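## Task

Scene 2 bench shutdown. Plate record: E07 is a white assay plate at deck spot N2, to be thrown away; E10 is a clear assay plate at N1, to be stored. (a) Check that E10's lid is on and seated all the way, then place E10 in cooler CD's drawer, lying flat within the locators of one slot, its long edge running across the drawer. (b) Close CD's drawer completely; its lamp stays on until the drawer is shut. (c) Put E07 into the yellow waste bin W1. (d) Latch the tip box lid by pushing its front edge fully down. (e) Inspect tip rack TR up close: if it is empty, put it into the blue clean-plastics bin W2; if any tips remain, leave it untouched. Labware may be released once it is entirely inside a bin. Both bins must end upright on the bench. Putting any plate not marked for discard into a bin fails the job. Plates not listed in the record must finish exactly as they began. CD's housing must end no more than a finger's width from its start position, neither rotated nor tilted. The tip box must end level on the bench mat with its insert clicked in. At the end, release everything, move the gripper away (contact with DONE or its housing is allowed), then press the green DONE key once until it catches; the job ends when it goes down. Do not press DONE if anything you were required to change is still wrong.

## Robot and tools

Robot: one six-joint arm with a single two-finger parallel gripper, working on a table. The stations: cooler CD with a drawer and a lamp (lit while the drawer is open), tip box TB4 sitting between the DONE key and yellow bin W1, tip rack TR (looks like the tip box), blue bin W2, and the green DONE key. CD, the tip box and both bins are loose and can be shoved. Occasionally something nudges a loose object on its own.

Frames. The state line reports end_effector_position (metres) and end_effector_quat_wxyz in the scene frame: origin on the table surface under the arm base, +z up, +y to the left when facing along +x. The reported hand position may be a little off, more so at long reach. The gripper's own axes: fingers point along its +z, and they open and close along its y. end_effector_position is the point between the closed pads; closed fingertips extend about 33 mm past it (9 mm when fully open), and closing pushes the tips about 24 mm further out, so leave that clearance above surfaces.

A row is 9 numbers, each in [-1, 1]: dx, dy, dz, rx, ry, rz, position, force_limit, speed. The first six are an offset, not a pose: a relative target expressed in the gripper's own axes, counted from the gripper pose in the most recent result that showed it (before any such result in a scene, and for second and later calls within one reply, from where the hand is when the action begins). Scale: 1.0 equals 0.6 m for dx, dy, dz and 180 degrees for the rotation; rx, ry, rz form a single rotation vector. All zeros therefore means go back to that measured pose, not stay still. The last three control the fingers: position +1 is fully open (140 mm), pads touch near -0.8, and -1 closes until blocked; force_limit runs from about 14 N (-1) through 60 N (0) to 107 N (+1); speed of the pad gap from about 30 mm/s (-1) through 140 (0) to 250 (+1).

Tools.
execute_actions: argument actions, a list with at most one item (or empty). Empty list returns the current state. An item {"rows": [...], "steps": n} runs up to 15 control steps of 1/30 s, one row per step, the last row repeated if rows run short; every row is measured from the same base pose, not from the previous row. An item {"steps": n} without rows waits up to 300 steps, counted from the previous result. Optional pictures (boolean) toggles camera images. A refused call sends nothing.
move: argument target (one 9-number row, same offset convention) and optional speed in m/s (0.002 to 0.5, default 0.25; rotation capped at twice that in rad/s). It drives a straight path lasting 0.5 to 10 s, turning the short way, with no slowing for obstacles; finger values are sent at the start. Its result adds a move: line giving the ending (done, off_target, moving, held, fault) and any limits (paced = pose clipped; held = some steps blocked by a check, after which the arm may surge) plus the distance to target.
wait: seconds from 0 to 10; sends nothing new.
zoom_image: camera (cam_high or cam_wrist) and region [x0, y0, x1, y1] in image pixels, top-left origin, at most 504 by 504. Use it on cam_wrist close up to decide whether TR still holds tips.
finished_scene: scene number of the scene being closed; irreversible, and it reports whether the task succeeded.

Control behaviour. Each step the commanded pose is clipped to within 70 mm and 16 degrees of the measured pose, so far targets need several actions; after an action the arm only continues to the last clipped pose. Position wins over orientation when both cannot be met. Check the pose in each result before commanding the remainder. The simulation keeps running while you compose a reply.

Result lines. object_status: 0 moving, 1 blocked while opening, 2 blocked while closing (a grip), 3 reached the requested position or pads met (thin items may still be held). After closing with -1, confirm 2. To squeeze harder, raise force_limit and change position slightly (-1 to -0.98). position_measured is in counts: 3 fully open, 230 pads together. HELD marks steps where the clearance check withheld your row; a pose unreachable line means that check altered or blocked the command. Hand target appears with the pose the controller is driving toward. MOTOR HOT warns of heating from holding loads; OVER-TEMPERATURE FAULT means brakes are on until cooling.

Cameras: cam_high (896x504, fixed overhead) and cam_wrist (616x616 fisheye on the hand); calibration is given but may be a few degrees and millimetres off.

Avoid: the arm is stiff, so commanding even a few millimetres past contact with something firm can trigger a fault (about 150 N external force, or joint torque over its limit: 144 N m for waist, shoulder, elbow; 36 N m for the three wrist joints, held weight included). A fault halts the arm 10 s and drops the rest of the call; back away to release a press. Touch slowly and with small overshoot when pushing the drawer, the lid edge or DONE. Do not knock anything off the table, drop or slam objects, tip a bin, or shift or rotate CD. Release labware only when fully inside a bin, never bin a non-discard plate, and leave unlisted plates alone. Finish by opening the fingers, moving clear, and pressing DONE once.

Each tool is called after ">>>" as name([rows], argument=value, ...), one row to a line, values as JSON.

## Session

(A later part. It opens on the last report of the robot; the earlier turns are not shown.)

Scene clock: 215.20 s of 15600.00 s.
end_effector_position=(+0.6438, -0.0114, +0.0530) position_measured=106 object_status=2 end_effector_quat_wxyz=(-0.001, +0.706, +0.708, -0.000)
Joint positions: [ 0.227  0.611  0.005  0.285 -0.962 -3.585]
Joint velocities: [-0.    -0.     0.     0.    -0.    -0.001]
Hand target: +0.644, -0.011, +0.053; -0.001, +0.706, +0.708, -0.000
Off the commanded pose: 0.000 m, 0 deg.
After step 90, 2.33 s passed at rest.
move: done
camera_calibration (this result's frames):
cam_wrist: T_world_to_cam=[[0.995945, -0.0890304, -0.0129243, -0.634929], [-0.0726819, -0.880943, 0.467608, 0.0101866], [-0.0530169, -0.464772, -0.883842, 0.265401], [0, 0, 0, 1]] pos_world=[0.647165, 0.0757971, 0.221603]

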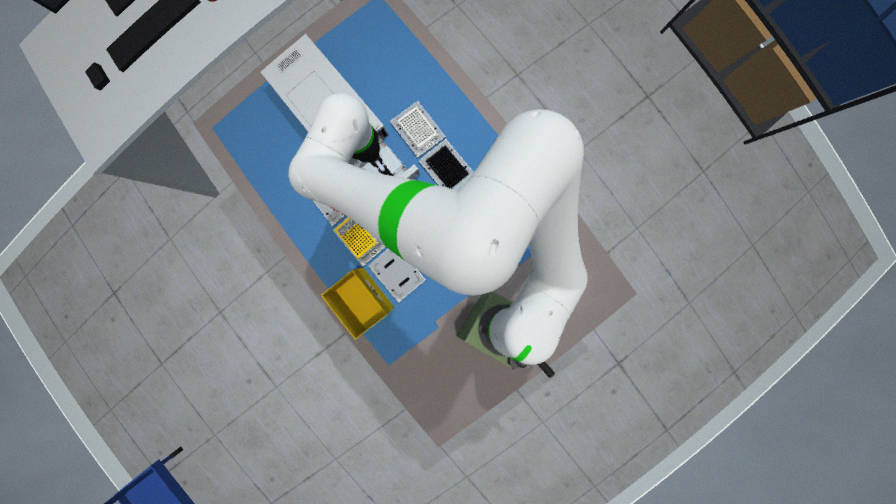

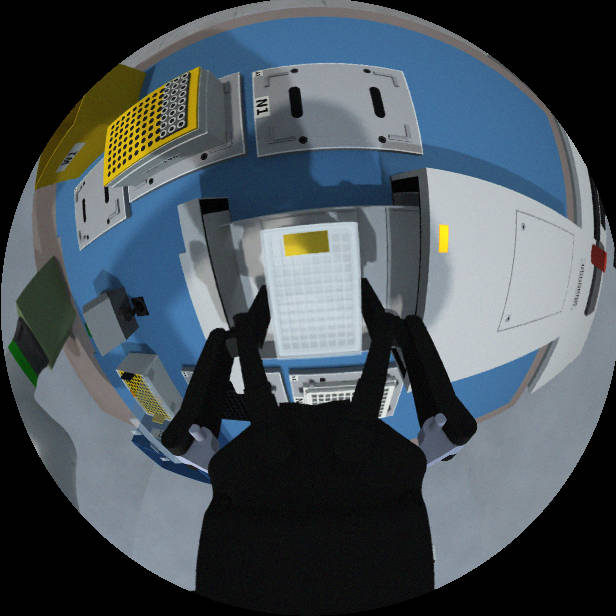

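>>> move(target=[0,0,-0.015,0,0,0,-1,0.5,-1], speed=0.01)

>>> move(target=[0.008,0,0,0,0,0,-1,0.5,-1], speed=0.01)

>>> move(target=[0,0,0.017,0,0,0,-1,0.5,-1], speed=0.004)

>>> zoom_image(camera="cam_wrist", region=[160,150,460,400])

Scene clock: 225.23 s of 15600.00 s.
end_effector_position=(+0.6439, -0.0115, +0.0621) position_measured=106 object_status=2 end_effector_quat_wxyz=(-0.001, +0.706, +0.708, -0.000)
Joint positions: [ 0.231  0.599  0.01   0.282 -0.98  -3.583]
Joint velocities: [ 0.     0.     0.001  0.    -0.    -0.001]
Hand target: +0.644, -0.011, +0.062; -0.001, +0.706, +0.708, -0.000
Off the commanded pose: 0.000 m, 0 deg.
After step 90, 5.90 s passed at rest.
move: done
camera_calibration (this result's frames):
cam_wrist: T_world_to_cam=[[0.995942, -0.0890813, -0.0128358, -0.63488], [-0.0727643, -0.880902, 0.467672, 0.00590322], [-0.0529679, -0.46484, -0.883809, 0.273377], [0, 0, 0, 1]] pos_world=[0.647213, 0.0757208, 0.230703]

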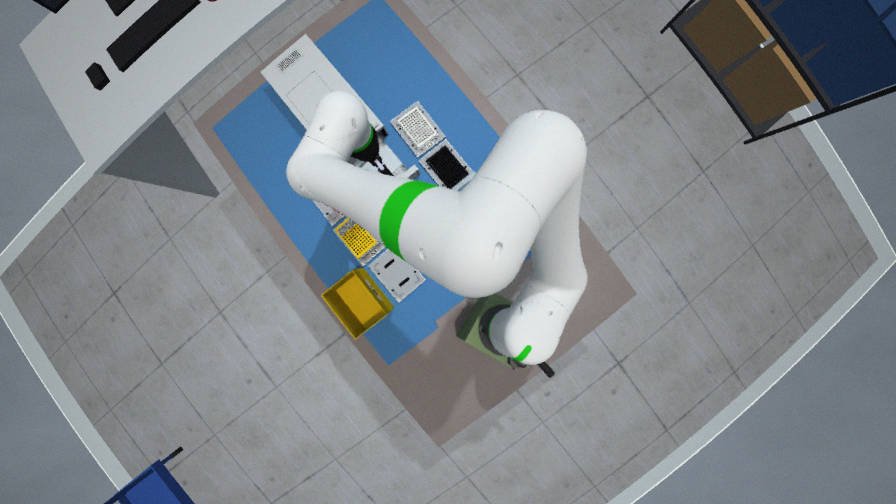

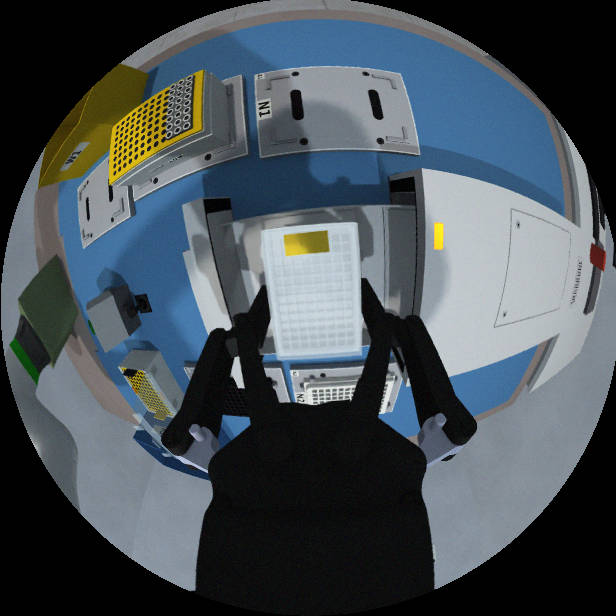

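Scene clock: 225.93 s of 15600.00 s.
end_effector_position=(+0.6439, -0.0066, +0.0621) position_measured=106 object_status=2 end_effector_quat_wxyz=(-0.001, +0.706, +0.708, -0.000)
Joint positions: [ 0.238  0.601  0.011  0.282 -0.98  -3.59 ]
Joint velocities: [-0. -0. -0.  0. -0.  0.]
Hand target: +0.644, -0.007, +0.062; -0.001, +0.706, +0.708, -0.000
Off the commanded pose: 0.000 m, 0 deg.
move: done
camera_calibration (this result's frames):
cam_wrist: T_world_to_cam=[[0.995935, -0.0891514, -0.0128891, -0.634417], [-0.0728057, -0.880935, 0.467603, 0.0101837], [-0.0530419, -0.464763, -0.883845, 0.275662], [0, 0, 0, 1]] pos_world=[0.647201, 0.0805294, 0.230703]

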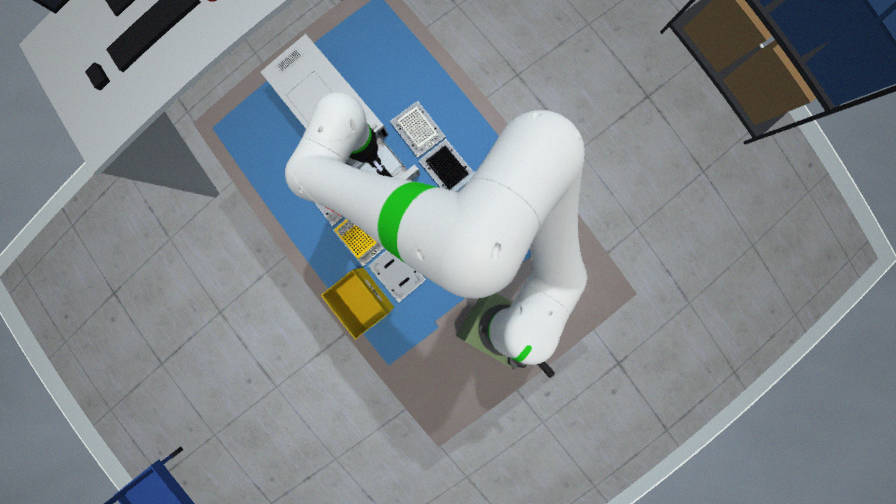

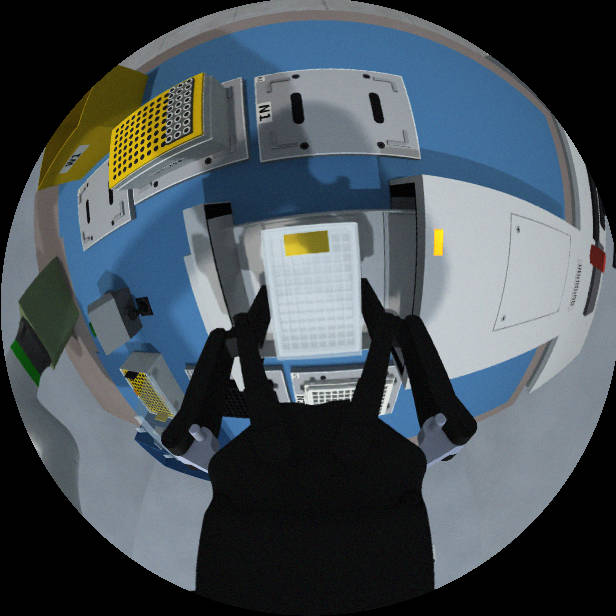

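Scene clock: 228.70 s of 15600.00 s.
end_effector_position=(+0.6439, -0.0066, +0.0519) position_measured=106 object_status=2 end_effector_quat_wxyz=(-0.001, +0.706, +0.708, -0.000)
Joint positions: [ 0.234  0.615  0.005  0.285 -0.961 -3.593]
Joint velocities: [-0.    -0.     0.001  0.    -0.    -0.   ]
Hand target: +0.644, -0.007, +0.052; -0.001, +0.706, +0.708, -0.000
Off the commanded pose: 0.000 m, 0 deg.
move: done
camera_calibration (this result's frames):
cam_wrist: T_world_to_cam=[[0.995934, -0.0891639, -0.0128852, -0.634532], [-0.0728184, -0.880934, 0.467603, 0.0149694], [-0.0530443, -0.464764, -0.883844, 0.266642], [0, 0, 0, 1]] pos_world=[0.647186, 0.080535, 0.220494]

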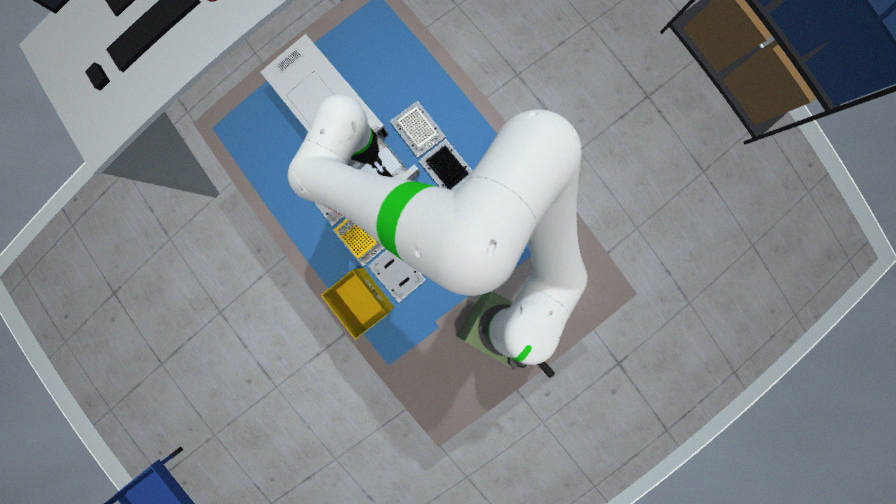

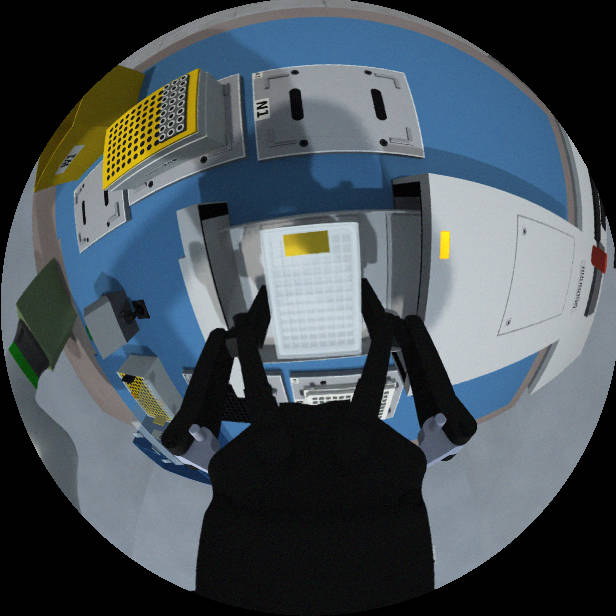

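Region (160, 150, 460, 400) of cam_wrist's 616x616 image, scaled by 1.680, with more detail than that image has.

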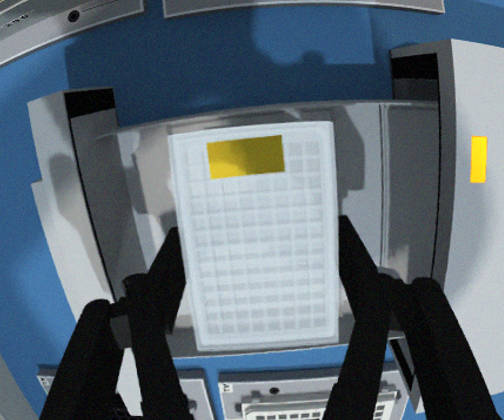

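>>> move(target=[0,0,0.009,0,0,0,-1,0.5,-1], speed=0.003)

>>> zoom_image(camera="cam_wrist", region=[160,150,460,400])

Scene clock: 233.37 s of 15600.00 s.
end_effector_position=(+0.6439, -0.0066, +0.0465) position_measured=106 object_status=2 end_effector_quat_wxyz=(-0.001, +0.706, +0.708, -0.000)
Joint positions: [ 0.232  0.622  0.002  0.287 -0.95  -3.594]
Joint velocities: [ 0.    -0.     0.001  0.     0.    -0.   ]
Hand target: +0.644, -0.007, +0.046; -0.001, +0.706, +0.708, -0.000
Off the commanded pose: 0.000 m, 0 deg.
move: done
camera_calibration (this result's frames):
cam_wrist: T_world_to_cam=[[0.995933, -0.0891722, -0.0128845, -0.634593], [-0.0728258, -0.88093, 0.467609, 0.0174962], [-0.0530481, -0.464769, -0.883841, 0.261869], [0, 0, 0, 1]] pos_world=[0.647177, 0.0805336, 0.215093]

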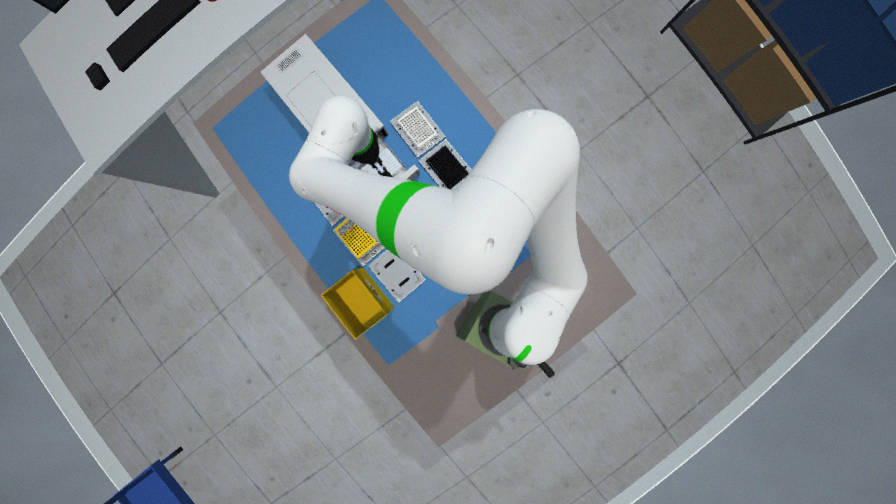

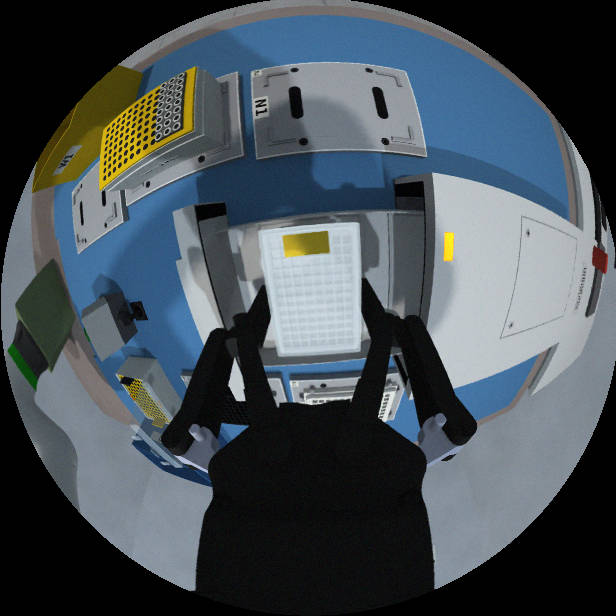

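Region (160, 150, 460, 400) of cam_wrist's 616x616 image, scaled by 1.680, with more detail than that image has.

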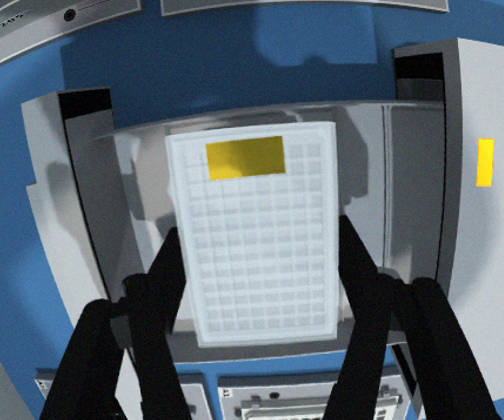

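>>> move(target=[0,0,0,0,0,0,0.45,0,-0.5])

>>> move(target=[0,0,-0.12,0,0,0,0.45,0,0], speed=0.08)

>>> zoom_image(camera="cam_wrist", region=[160,150,460,450])

Scene clock: 236.90 s of 15600.00 s.
end_effector_position=(+0.6439, -0.0066, +0.0465) position_measured=72 object_status=3 end_effector_quat_wxyz=(-0.001, +0.706, +0.708, -0.000)
Joint positions: [ 0.232  0.622  0.002  0.287 -0.95  -3.594]
Joint velocities: [ 0.    -0.     0.001 -0.    -0.001 -0.   ]
Hand target: +0.644, -0.007, +0.046; -0.001, +0.706, +0.708, -0.000
Off the commanded pose: 0.000 m, 0 deg.
move: done
camera_calibration (this result's frames):
cam_wrist: T_world_to_cam=[[0.995933, -0.0891748, -0.0128606, -0.634602], [-0.07284, -0.880936, 0.467596, 0.0175114], [-0.0530272, -0.464757, -0.883849, 0.261858], [0, 0, 0, 1]] pos_world=[0.647182, 0.0805362, 0.215093]

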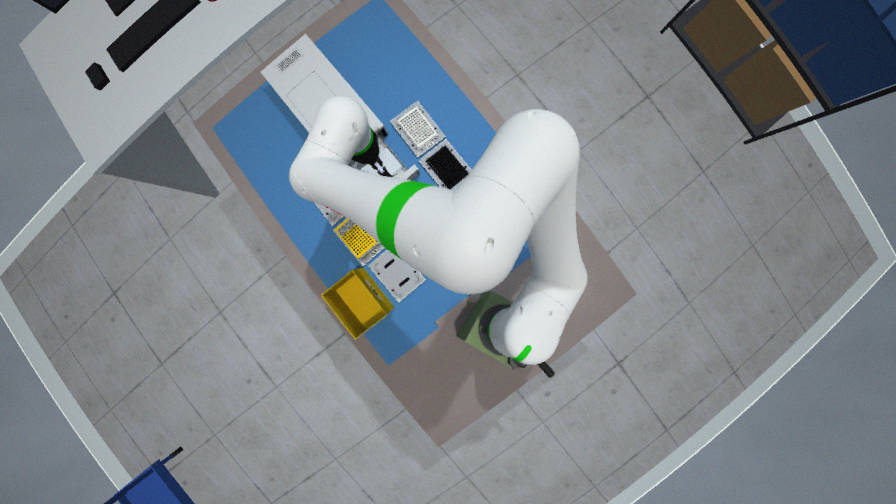

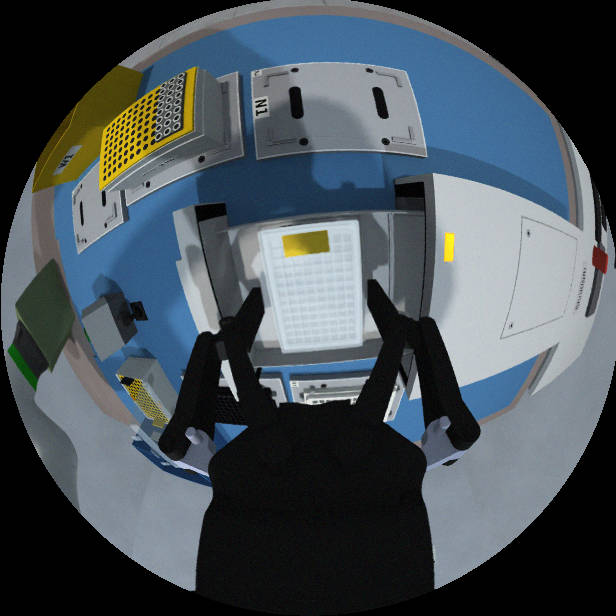

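Scene clock: 238.07 s of 15600.00 s.
end_effector_position=(+0.6440, -0.0067, +0.1185) position_measured=72 object_status=3 end_effector_quat_wxyz=(-0.001, +0.706, +0.708, -0.000)
Joint positions: [ 0.261  0.534  0.052  0.264 -1.09  -3.578]
Joint velocities: [ 0.     0.     0.    -0.    -0.     0.001]
Hand target: +0.644, -0.007, +0.118; -0.001, +0.706, +0.708, -0.000
Off the commanded pose: 0.000 m, 0 deg.
move: done
camera_calibration (this result's frames):
cam_wrist: T_world_to_cam=[[0.995935, -0.0891431, -0.0128917, -0.633787], [-0.0728017, -0.880976, 0.467526, -0.0161964], [-0.053034, -0.464687, -0.883885, 0.325502], [0, 0, 0, 1]] pos_world=[0.647294, 0.0804902, 0.287108]

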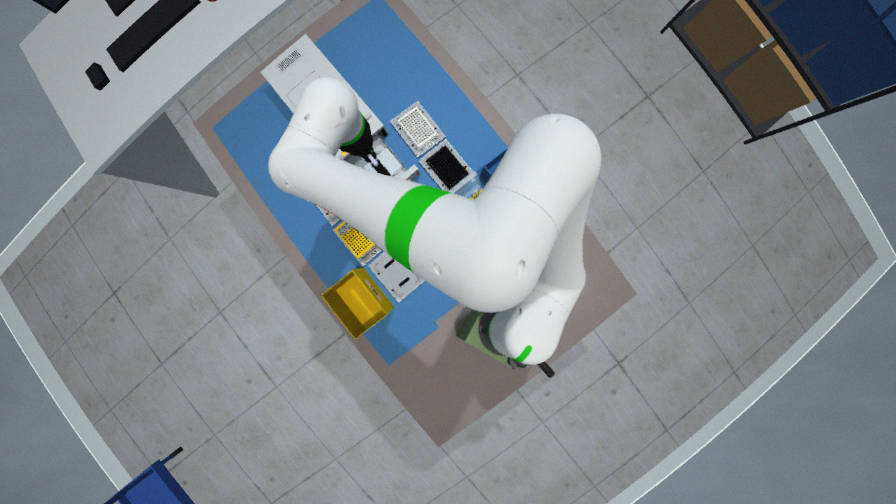

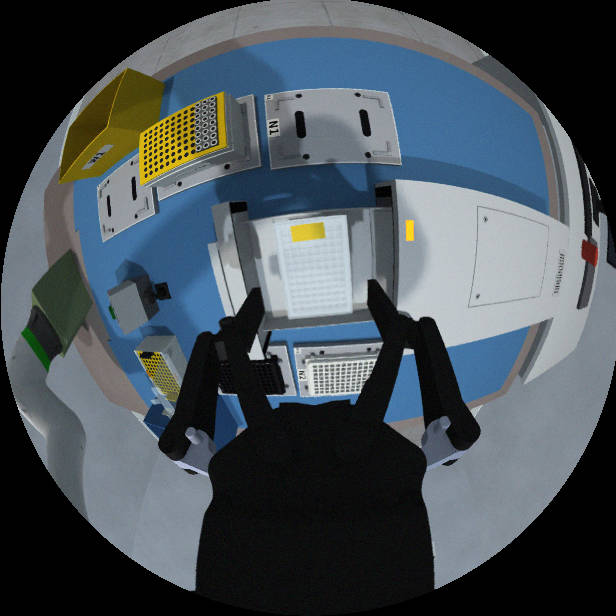

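Region (160, 150, 460, 450) of cam_wrist's 616x616 image, scaled by 1.680, with more detail than that image has.

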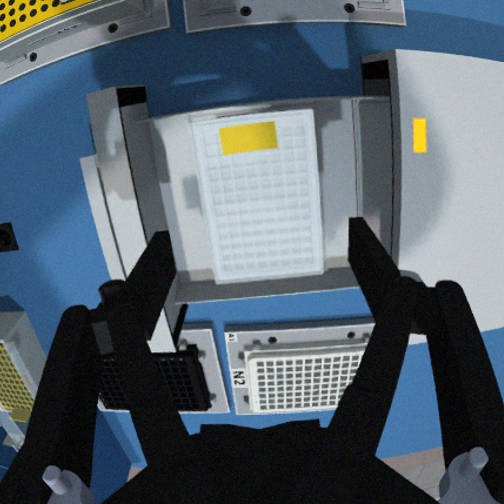

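>>> move(target=[0,-0.07,-0.02,0,0,-0.5,-1,0,0], speed=0.15)

>>> zoom_image(camera="cam_wrist", region=[160,150,460,450])

Scene clock: 247.00 s of 15600.00 s.
end_effector_position=(+0.6020, -0.0066, +0.1306) position_measured=233 object_status=3 end_effector_quat_wxyz=(-0.001, -0.001, +1.000, +0.001)
Joint positions: [ 0.288  0.429 -0.084  0.268 -1.066 -2.042]
Joint velocities: [ 0.     0.     0.    -0.002 -0.    -0.   ]
Hand target: +0.602, -0.007, +0.131; -0.001, -0.001, +1.000, +0.001
Off the commanded pose: 0.000 m, 0 deg.
After step 90, 0.40 s passed at rest.
move: done
camera_calibration (this result's frames):
cam_wrist: T_world_to_cam=[[0.088957, 0.995987, -0.00986024, -0.039037], [0.880997, -0.0740605, 0.467289, -0.593679], [0.464684, -0.0502555, -0.884049, 0.0250817], [0, 0, 0, 1]] pos_world=[0.514847, -0.00382728, 0.299208]

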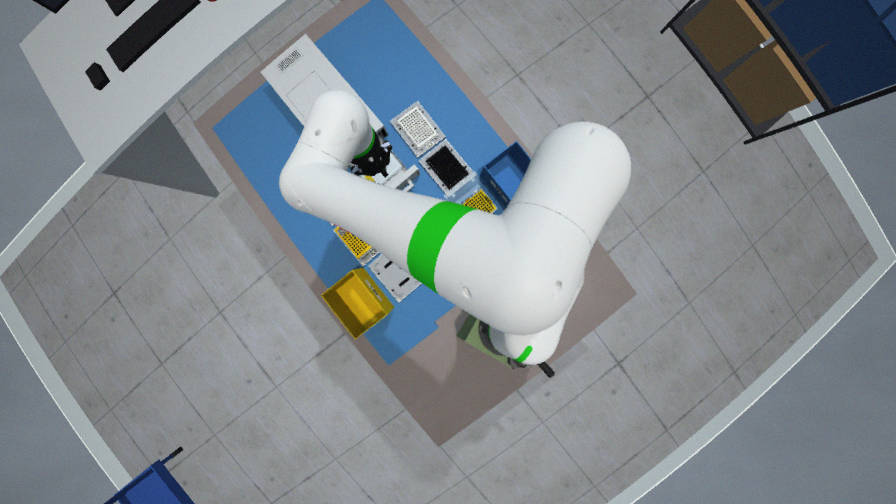

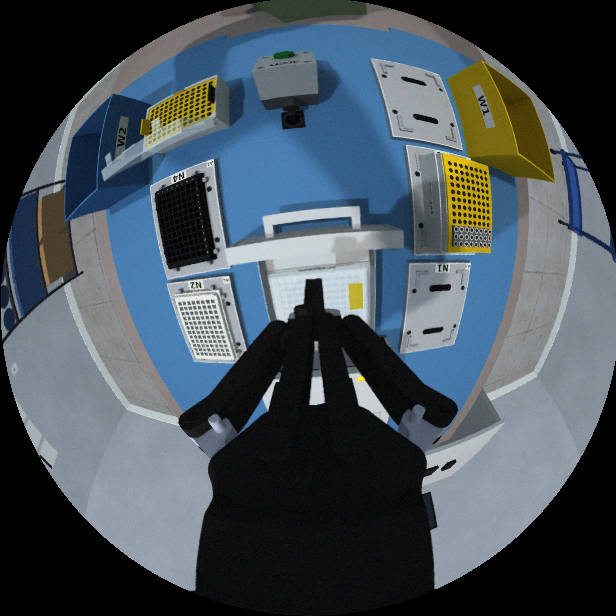

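Region (160, 150, 460, 450) of cam_wrist's 616x616 image, scaled by 1.680, with more detail than that image has.

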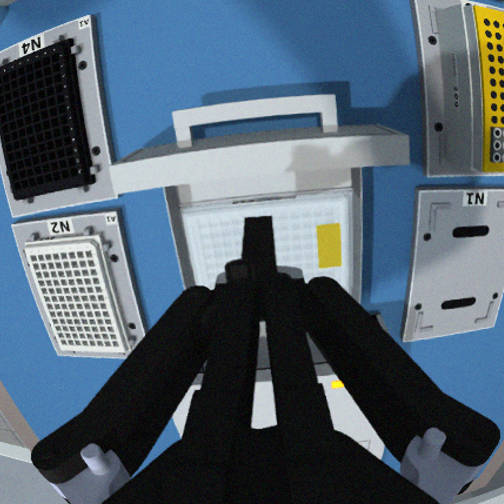

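>>> move(target=[0.16,0,0,0,0,0,-1,0,0], speed=0.15)

>>> zoom_image(camera="cam_wrist", region=[190,220,430,420])

Scene clock: 253.47 s of 15600.00 s.
end_effector_position=(+0.5060, -0.0067, +0.1307) position_measured=233 object_status=3 end_effector_quat_wxyz=(-0.001, -0.001, +1.000, +0.001)
Joint positions: [ 0.354  0.224 -0.384  0.281 -0.99  -2.135]
Joint velocities: [ 0.    -0.001 -0.001 -0.     0.     0.   ]
Hand target: +0.506, -0.007, +0.131; -0.001, -0.001, +1.000, +0.001
Off the commanded pose: 0.000 m, 0 deg.
After step 90, 2.47 s passed at rest.
move: done
camera_calibration (this result's frames):
cam_wrist: T_world_to_cam=[[0.0890045, 0.995981, -0.00995653, -0.0304468], [0.881015, -0.0740596, 0.467256, -0.509197], [0.464641, -0.0503597, -0.884066, 0.0698705], [0, 0, 0, 1]] pos_world=[0.418856, -0.00386784, 0.299393]

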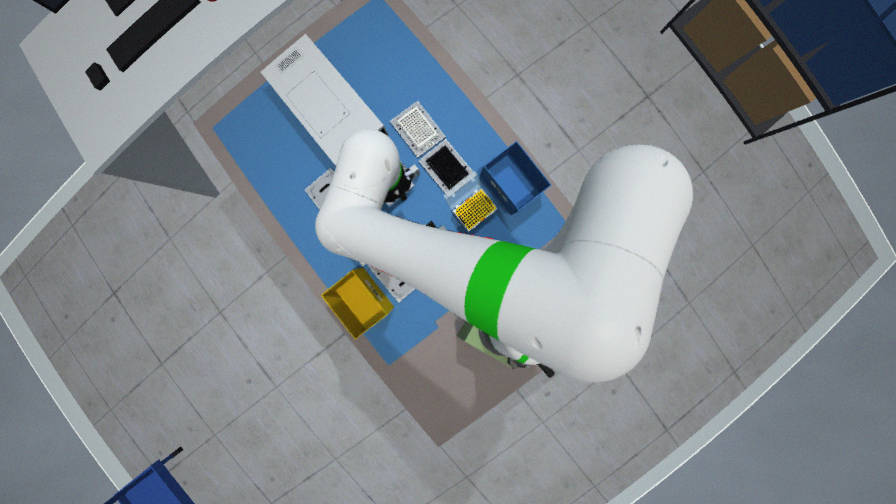

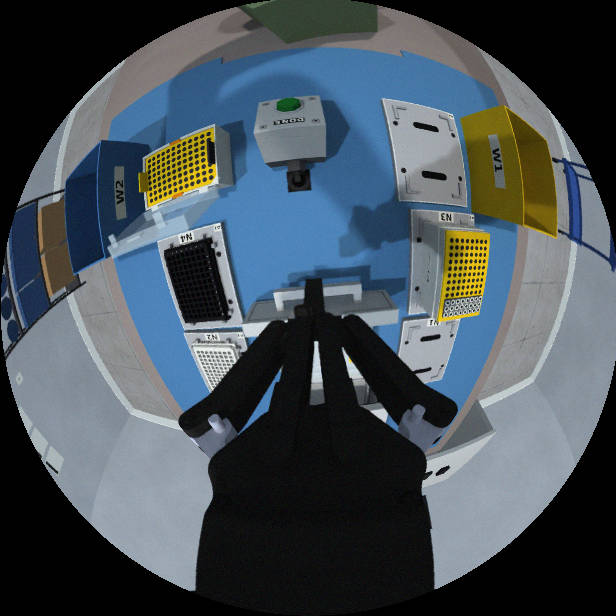

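Region (190, 220, 430, 420) of cam_wrist's 616x616 image, scaled by 2.100, with more detail than that image has.

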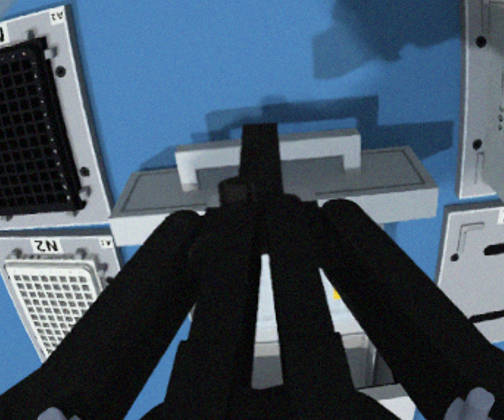

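>>> move(target=[0.03,0,0.092,0,0,0,-1,0,0], speed=0.1)

>>> move(target=[-0.29,0,0,0,0,0,-1,0,0], speed=0.04)

Scene clock: 260.63 s of 15600.00 s.
end_effector_position=(+0.4879, -0.0067, +0.0756) position_measured=233 object_status=3 end_effector_quat_wxyz=(-0.001, -0.001, +1.000, +0.001)
Joint positions: [ 0.338  0.271 -0.488  0.316 -0.842 -2.176]
Joint velocities: [ 0.     0.     0.     0.     0.001 -0.   ]
Hand target: +0.488, -0.007, +0.076; -0.001, -0.001, +1.000, +0.001
Off the commanded pose: 0.000 m, 0 deg.
After step 90, 3.27 s passed at rest.
move: done
camera_calibration (this result's frames):
cam_wrist: T_world_to_cam=[[0.0890831, 0.995974, -0.00998135, -0.0294377], [0.880993, -0.0741158, 0.467289, -0.467488], [0.464668, -0.050421, -0.884048, 0.0294881], [0, 0, 0, 1]] pos_world=[0.400774, -0.00384226, 0.244227]

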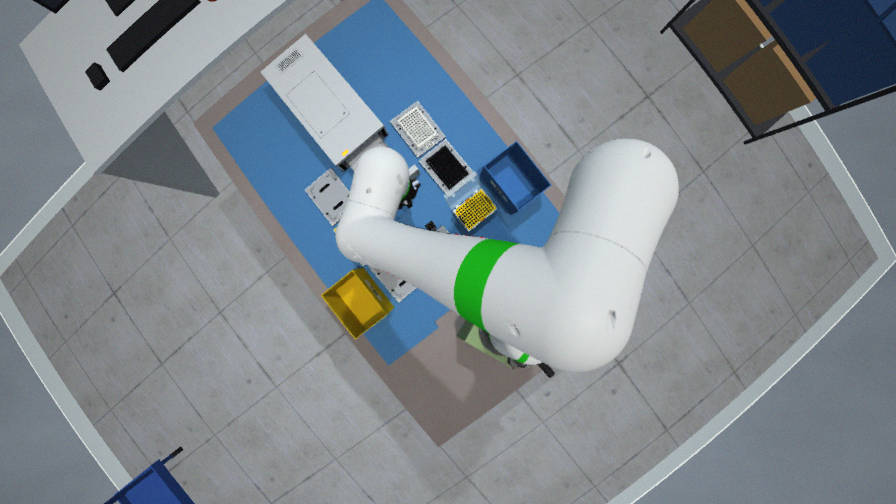

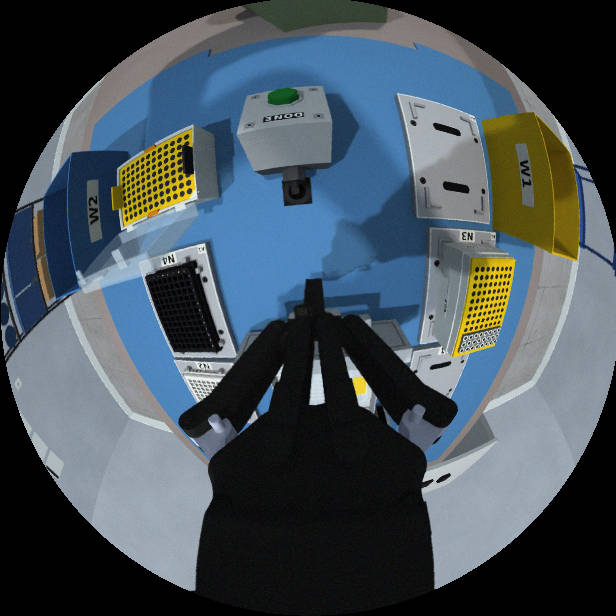

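Scene clock: 265.23 s of 15600.00 s.
end_effector_position=(+0.6619, -0.0066, +0.0752) position_measured=233 object_status=3 end_effector_quat_wxyz=(-0.001, -0.001, +1.000, +0.001)
Joint positions: [ 0.236  0.623  0.085  0.272 -1.031 -1.999]
Joint velocities: [ 0.     0.    -0.     0.    -0.     0.001]
Hand target: +0.662, -0.007, +0.075; -0.001, -0.001, +1.000, +0.001
Off the commanded pose: 0.000 m, 0 deg.
move: done
camera_calibration (this result's frames):
cam_wrist: T_world_to_cam=[[0.0889887, 0.995984, -0.0098235, -0.0449986], [0.880981, -0.0741042, 0.467313, -0.620599], [0.464709, -0.0502399, -0.884037, -0.0516782], [0, 0, 0, 1]] pos_world=[0.574756, -0.00376741, 0.243887]

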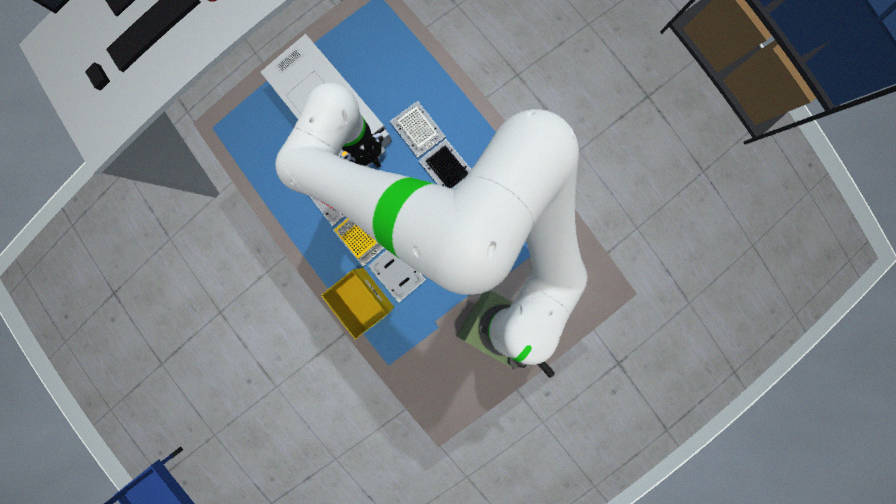

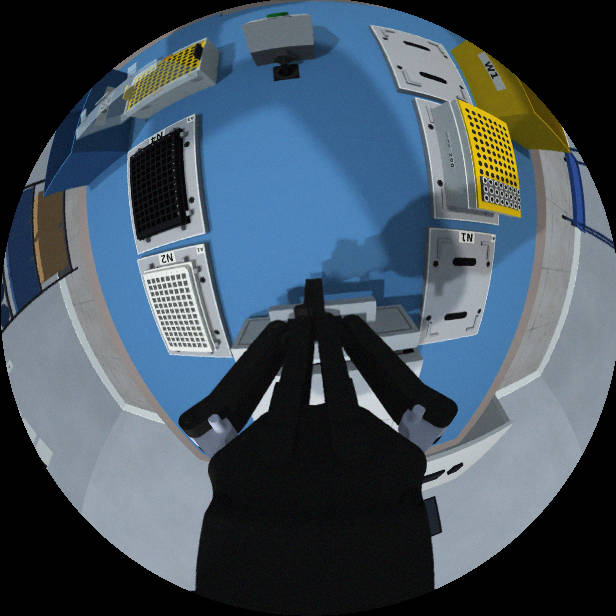

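Lamp is visible just left of the gripper in cam_high.

>>> move(target=[-0.02,0,0,0,0,0,-1,0,0], speed=0.005)

>>> zoom_image(camera="cam_high", region=[300,100,420,190])

Scene clock: 271.03 s of 15600.00 s.
end_effector_position=(+0.6739, -0.0066, +0.0752) position_measured=233 object_status=3 end_effector_quat_wxyz=(-0.001, -0.001, +1.000, +0.001)
Joint positions: [ 0.231  0.649  0.131  0.269 -1.049 -1.988]
Joint velocities: [-0.  0.  0. -0.  0.  0.]
Hand target: +0.674, -0.007, +0.075; -0.001, -0.001, +1.000, +0.001
Off the commanded pose: 0.000 m, 0 deg.
After step 90, 0.17 s passed at rest.
move: done
camera_calibration (this result's frames):
cam_wrist: T_world_to_cam=[[0.0889278, 0.995989, -0.00989197, -0.0460078], [0.880988, -0.0740185, 0.467313, -0.631165], [0.464707, -0.0502718, -0.884036, -0.0572694], [0, 0, 0, 1]] pos_world=[0.586754, -0.00377367, 0.243869]

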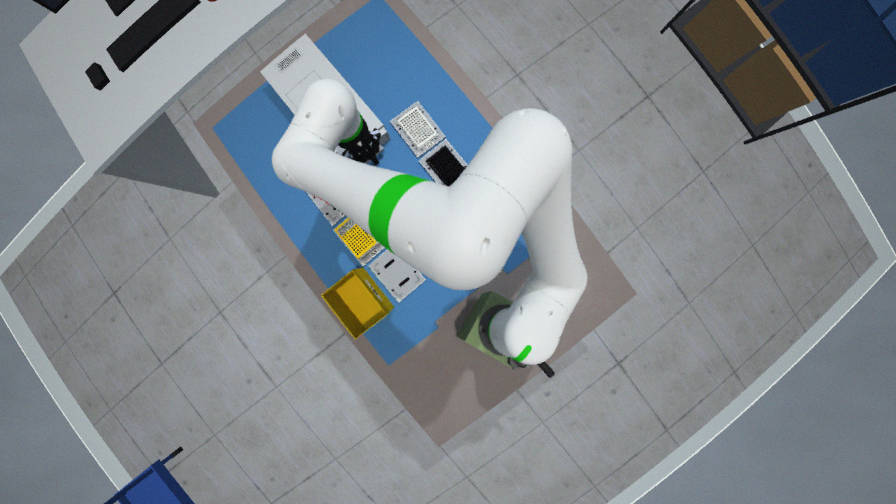

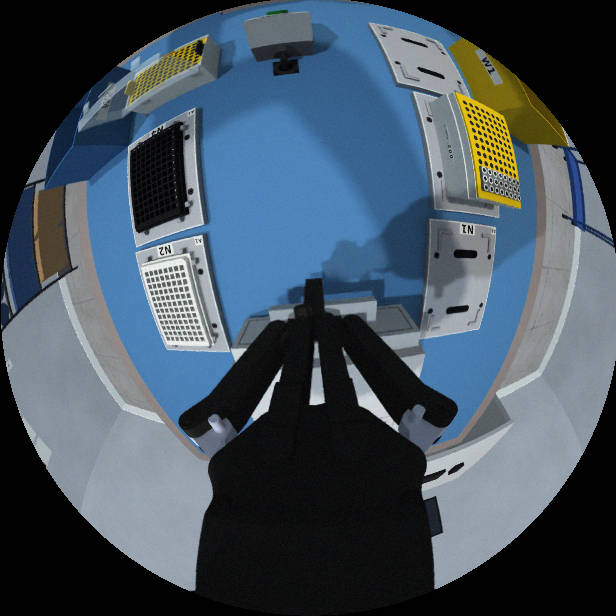

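Region (300, 100, 420, 190) of cam_high's 896x504 image, scaled by 4.200, with more detail than that image has; it fills the top 378 rows of this view, and the rest is white.

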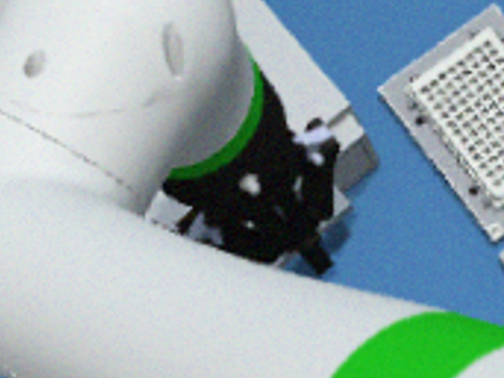

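>>> move(target=[-0.0055,0,0,0,0,0,-1,0,0], speed=0.003)

>>> move(target=[0.06,0,0,0,0,0,-1,0,0], speed=0.06)

>>> move(target=[0,-0.3,-0.12,0,0,0,0.5,0,0], speed=0.15)

Scene clock: 275.07 s of 15600.00 s.
end_effector_position=(+0.6772, -0.0066, +0.0752) position_measured=233 object_status=3 end_effector_quat_wxyz=(-0.001, -0.001, +1.000, +0.001)
Joint positions: [ 0.229  0.656  0.144  0.269 -1.054 -1.985]
Joint velocities: [ 0.     0.     0.    -0.     0.     0.002]
Hand target: +0.677, -0.007, +0.075; -0.001, -0.001, +1.000, +0.001
Off the commanded pose: 0.000 m, 0 deg.
move: done
camera_calibration (this result's frames):
cam_wrist: T_world_to_cam=[[0.0889339, 0.995988, -0.00992165, -0.0462952], [0.881045, -0.0740162, 0.467207, -0.634054], [0.464598, -0.0502919, -0.884092, -0.0587133], [0, 0, 0, 1]] pos_world=[0.590025, -0.00377363, 0.243867]

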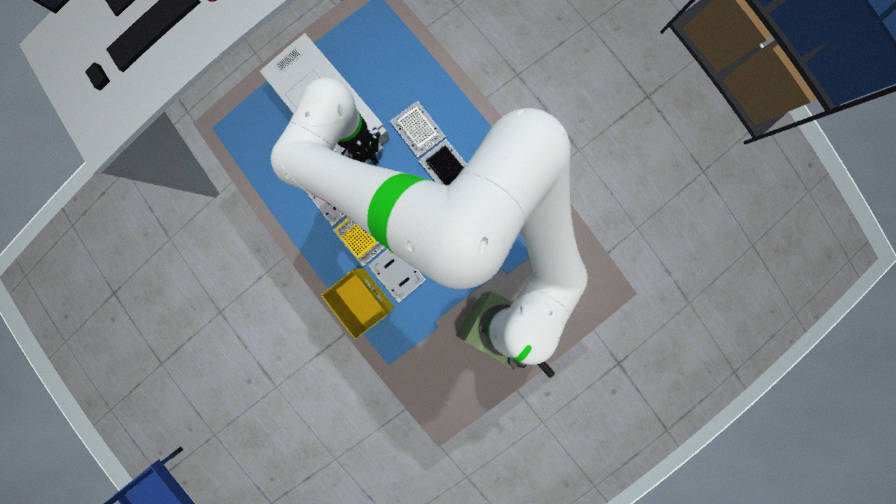

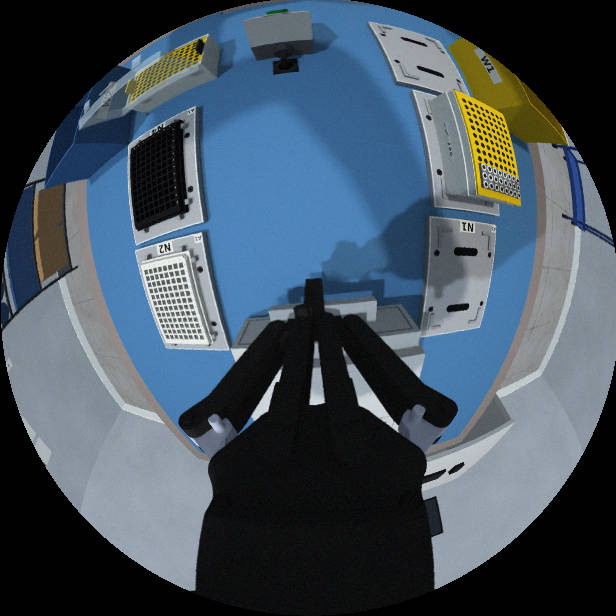

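Scene clock: 275.93 s of 15600.00 s.
end_effector_position=(+0.6412, -0.0066, +0.0753) position_measured=233 object_status=3 end_effector_quat_wxyz=(-0.001, -0.001, +1.000, +0.001)
Joint positions: [ 0.245  0.579  0.009  0.278 -1.002 -2.019]
Joint velocities: [ 0.    -0.    -0.001 -0.001  0.     0.001]
Hand target: +0.641, -0.007, +0.075; -0.001, -0.001, +1.000, +0.001
Off the commanded pose: 0.000 m, 0 deg.
move: done
camera_calibration (this result's frames):
cam_wrist: T_world_to_cam=[[0.0889641, 0.995985, -0.00995677, -0.0430853], [0.88105, -0.0740273, 0.467194, -0.602381], [0.464582, -0.0503359, -0.884099, -0.0419253], [0, 0, 0, 1]] pos_world=[0.554039, -0.00379071, 0.243934]

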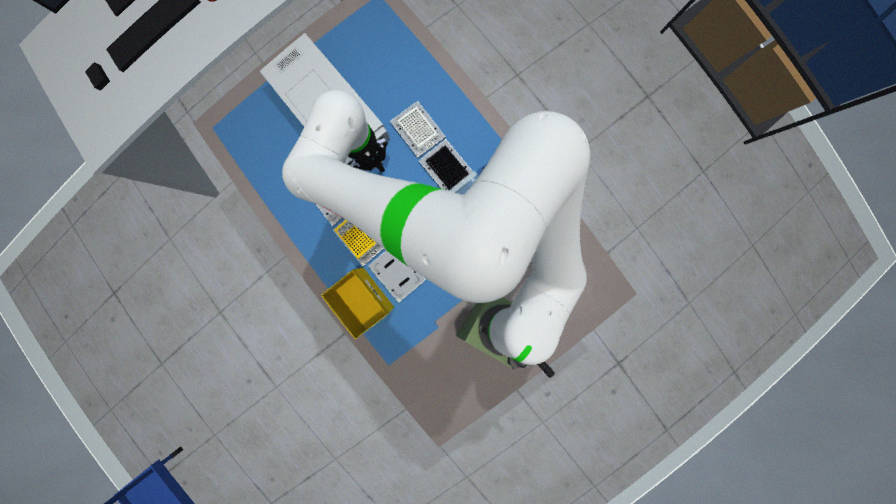

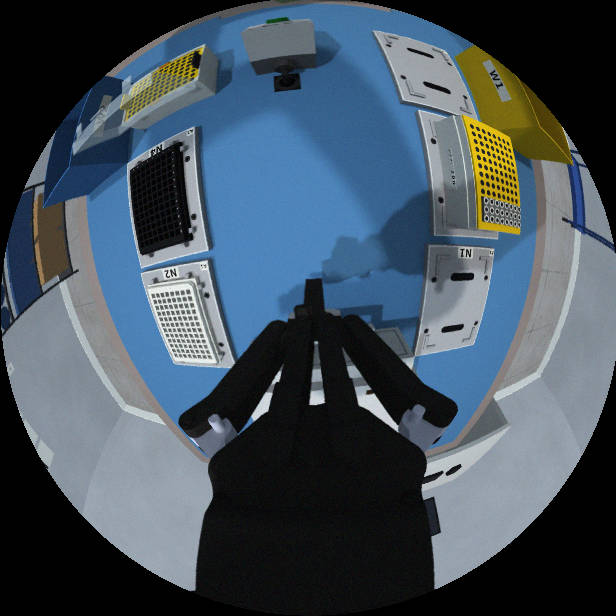

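Scene clock: 277.57 s of 15600.00 s.
end_effector_position=(+0.6415, -0.1866, +0.1471) position_measured=66 object_status=3 end_effector_quat_wxyz=(-0.001, -0.001, +1.000, +0.001)
Joint positions: [-0.013  0.475  0.134  0.241 -1.164 -1.699]
Joint velocities: [-0.001  0.001  0.001 -0.    -0.     0.001]
Hand target: +0.641, -0.187, +0.147; -0.001, -0.001, +1.000, +0.001
Off the commanded pose: 0.000 m, 0 deg.
move: done
camera_calibration (this result's frames):
cam_wrist: T_world_to_cam=[[0.0888465, 0.995998, -0.0096792, 0.136923], [0.88097, -0.0740438, 0.467343, -0.649489], [0.464757, -0.0500489, -0.884023, 0.0123254], [0, 0, 0, 1]] pos_world=[0.554287, -0.183849, 0.315756]

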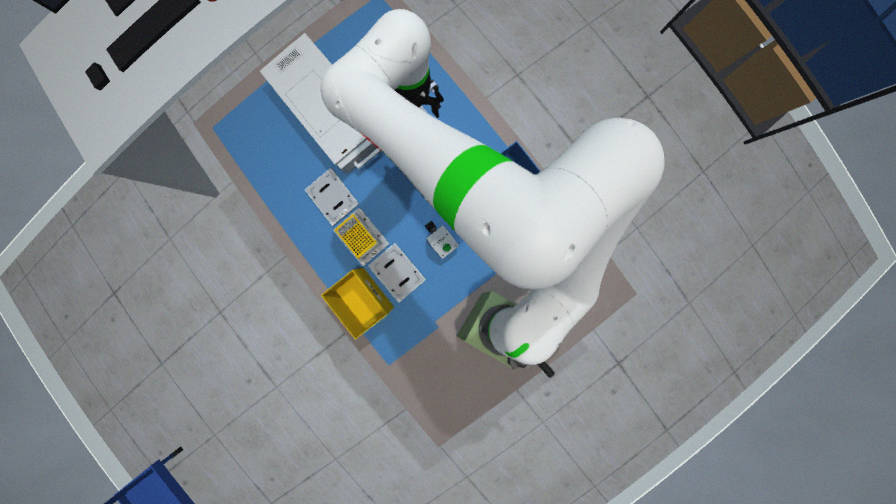

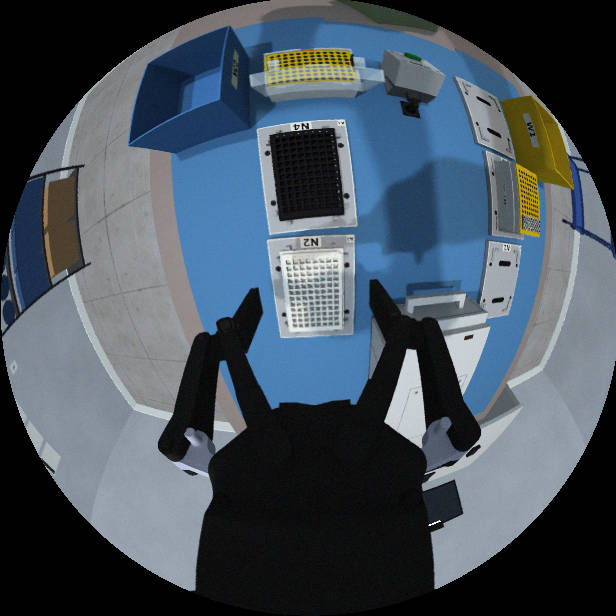

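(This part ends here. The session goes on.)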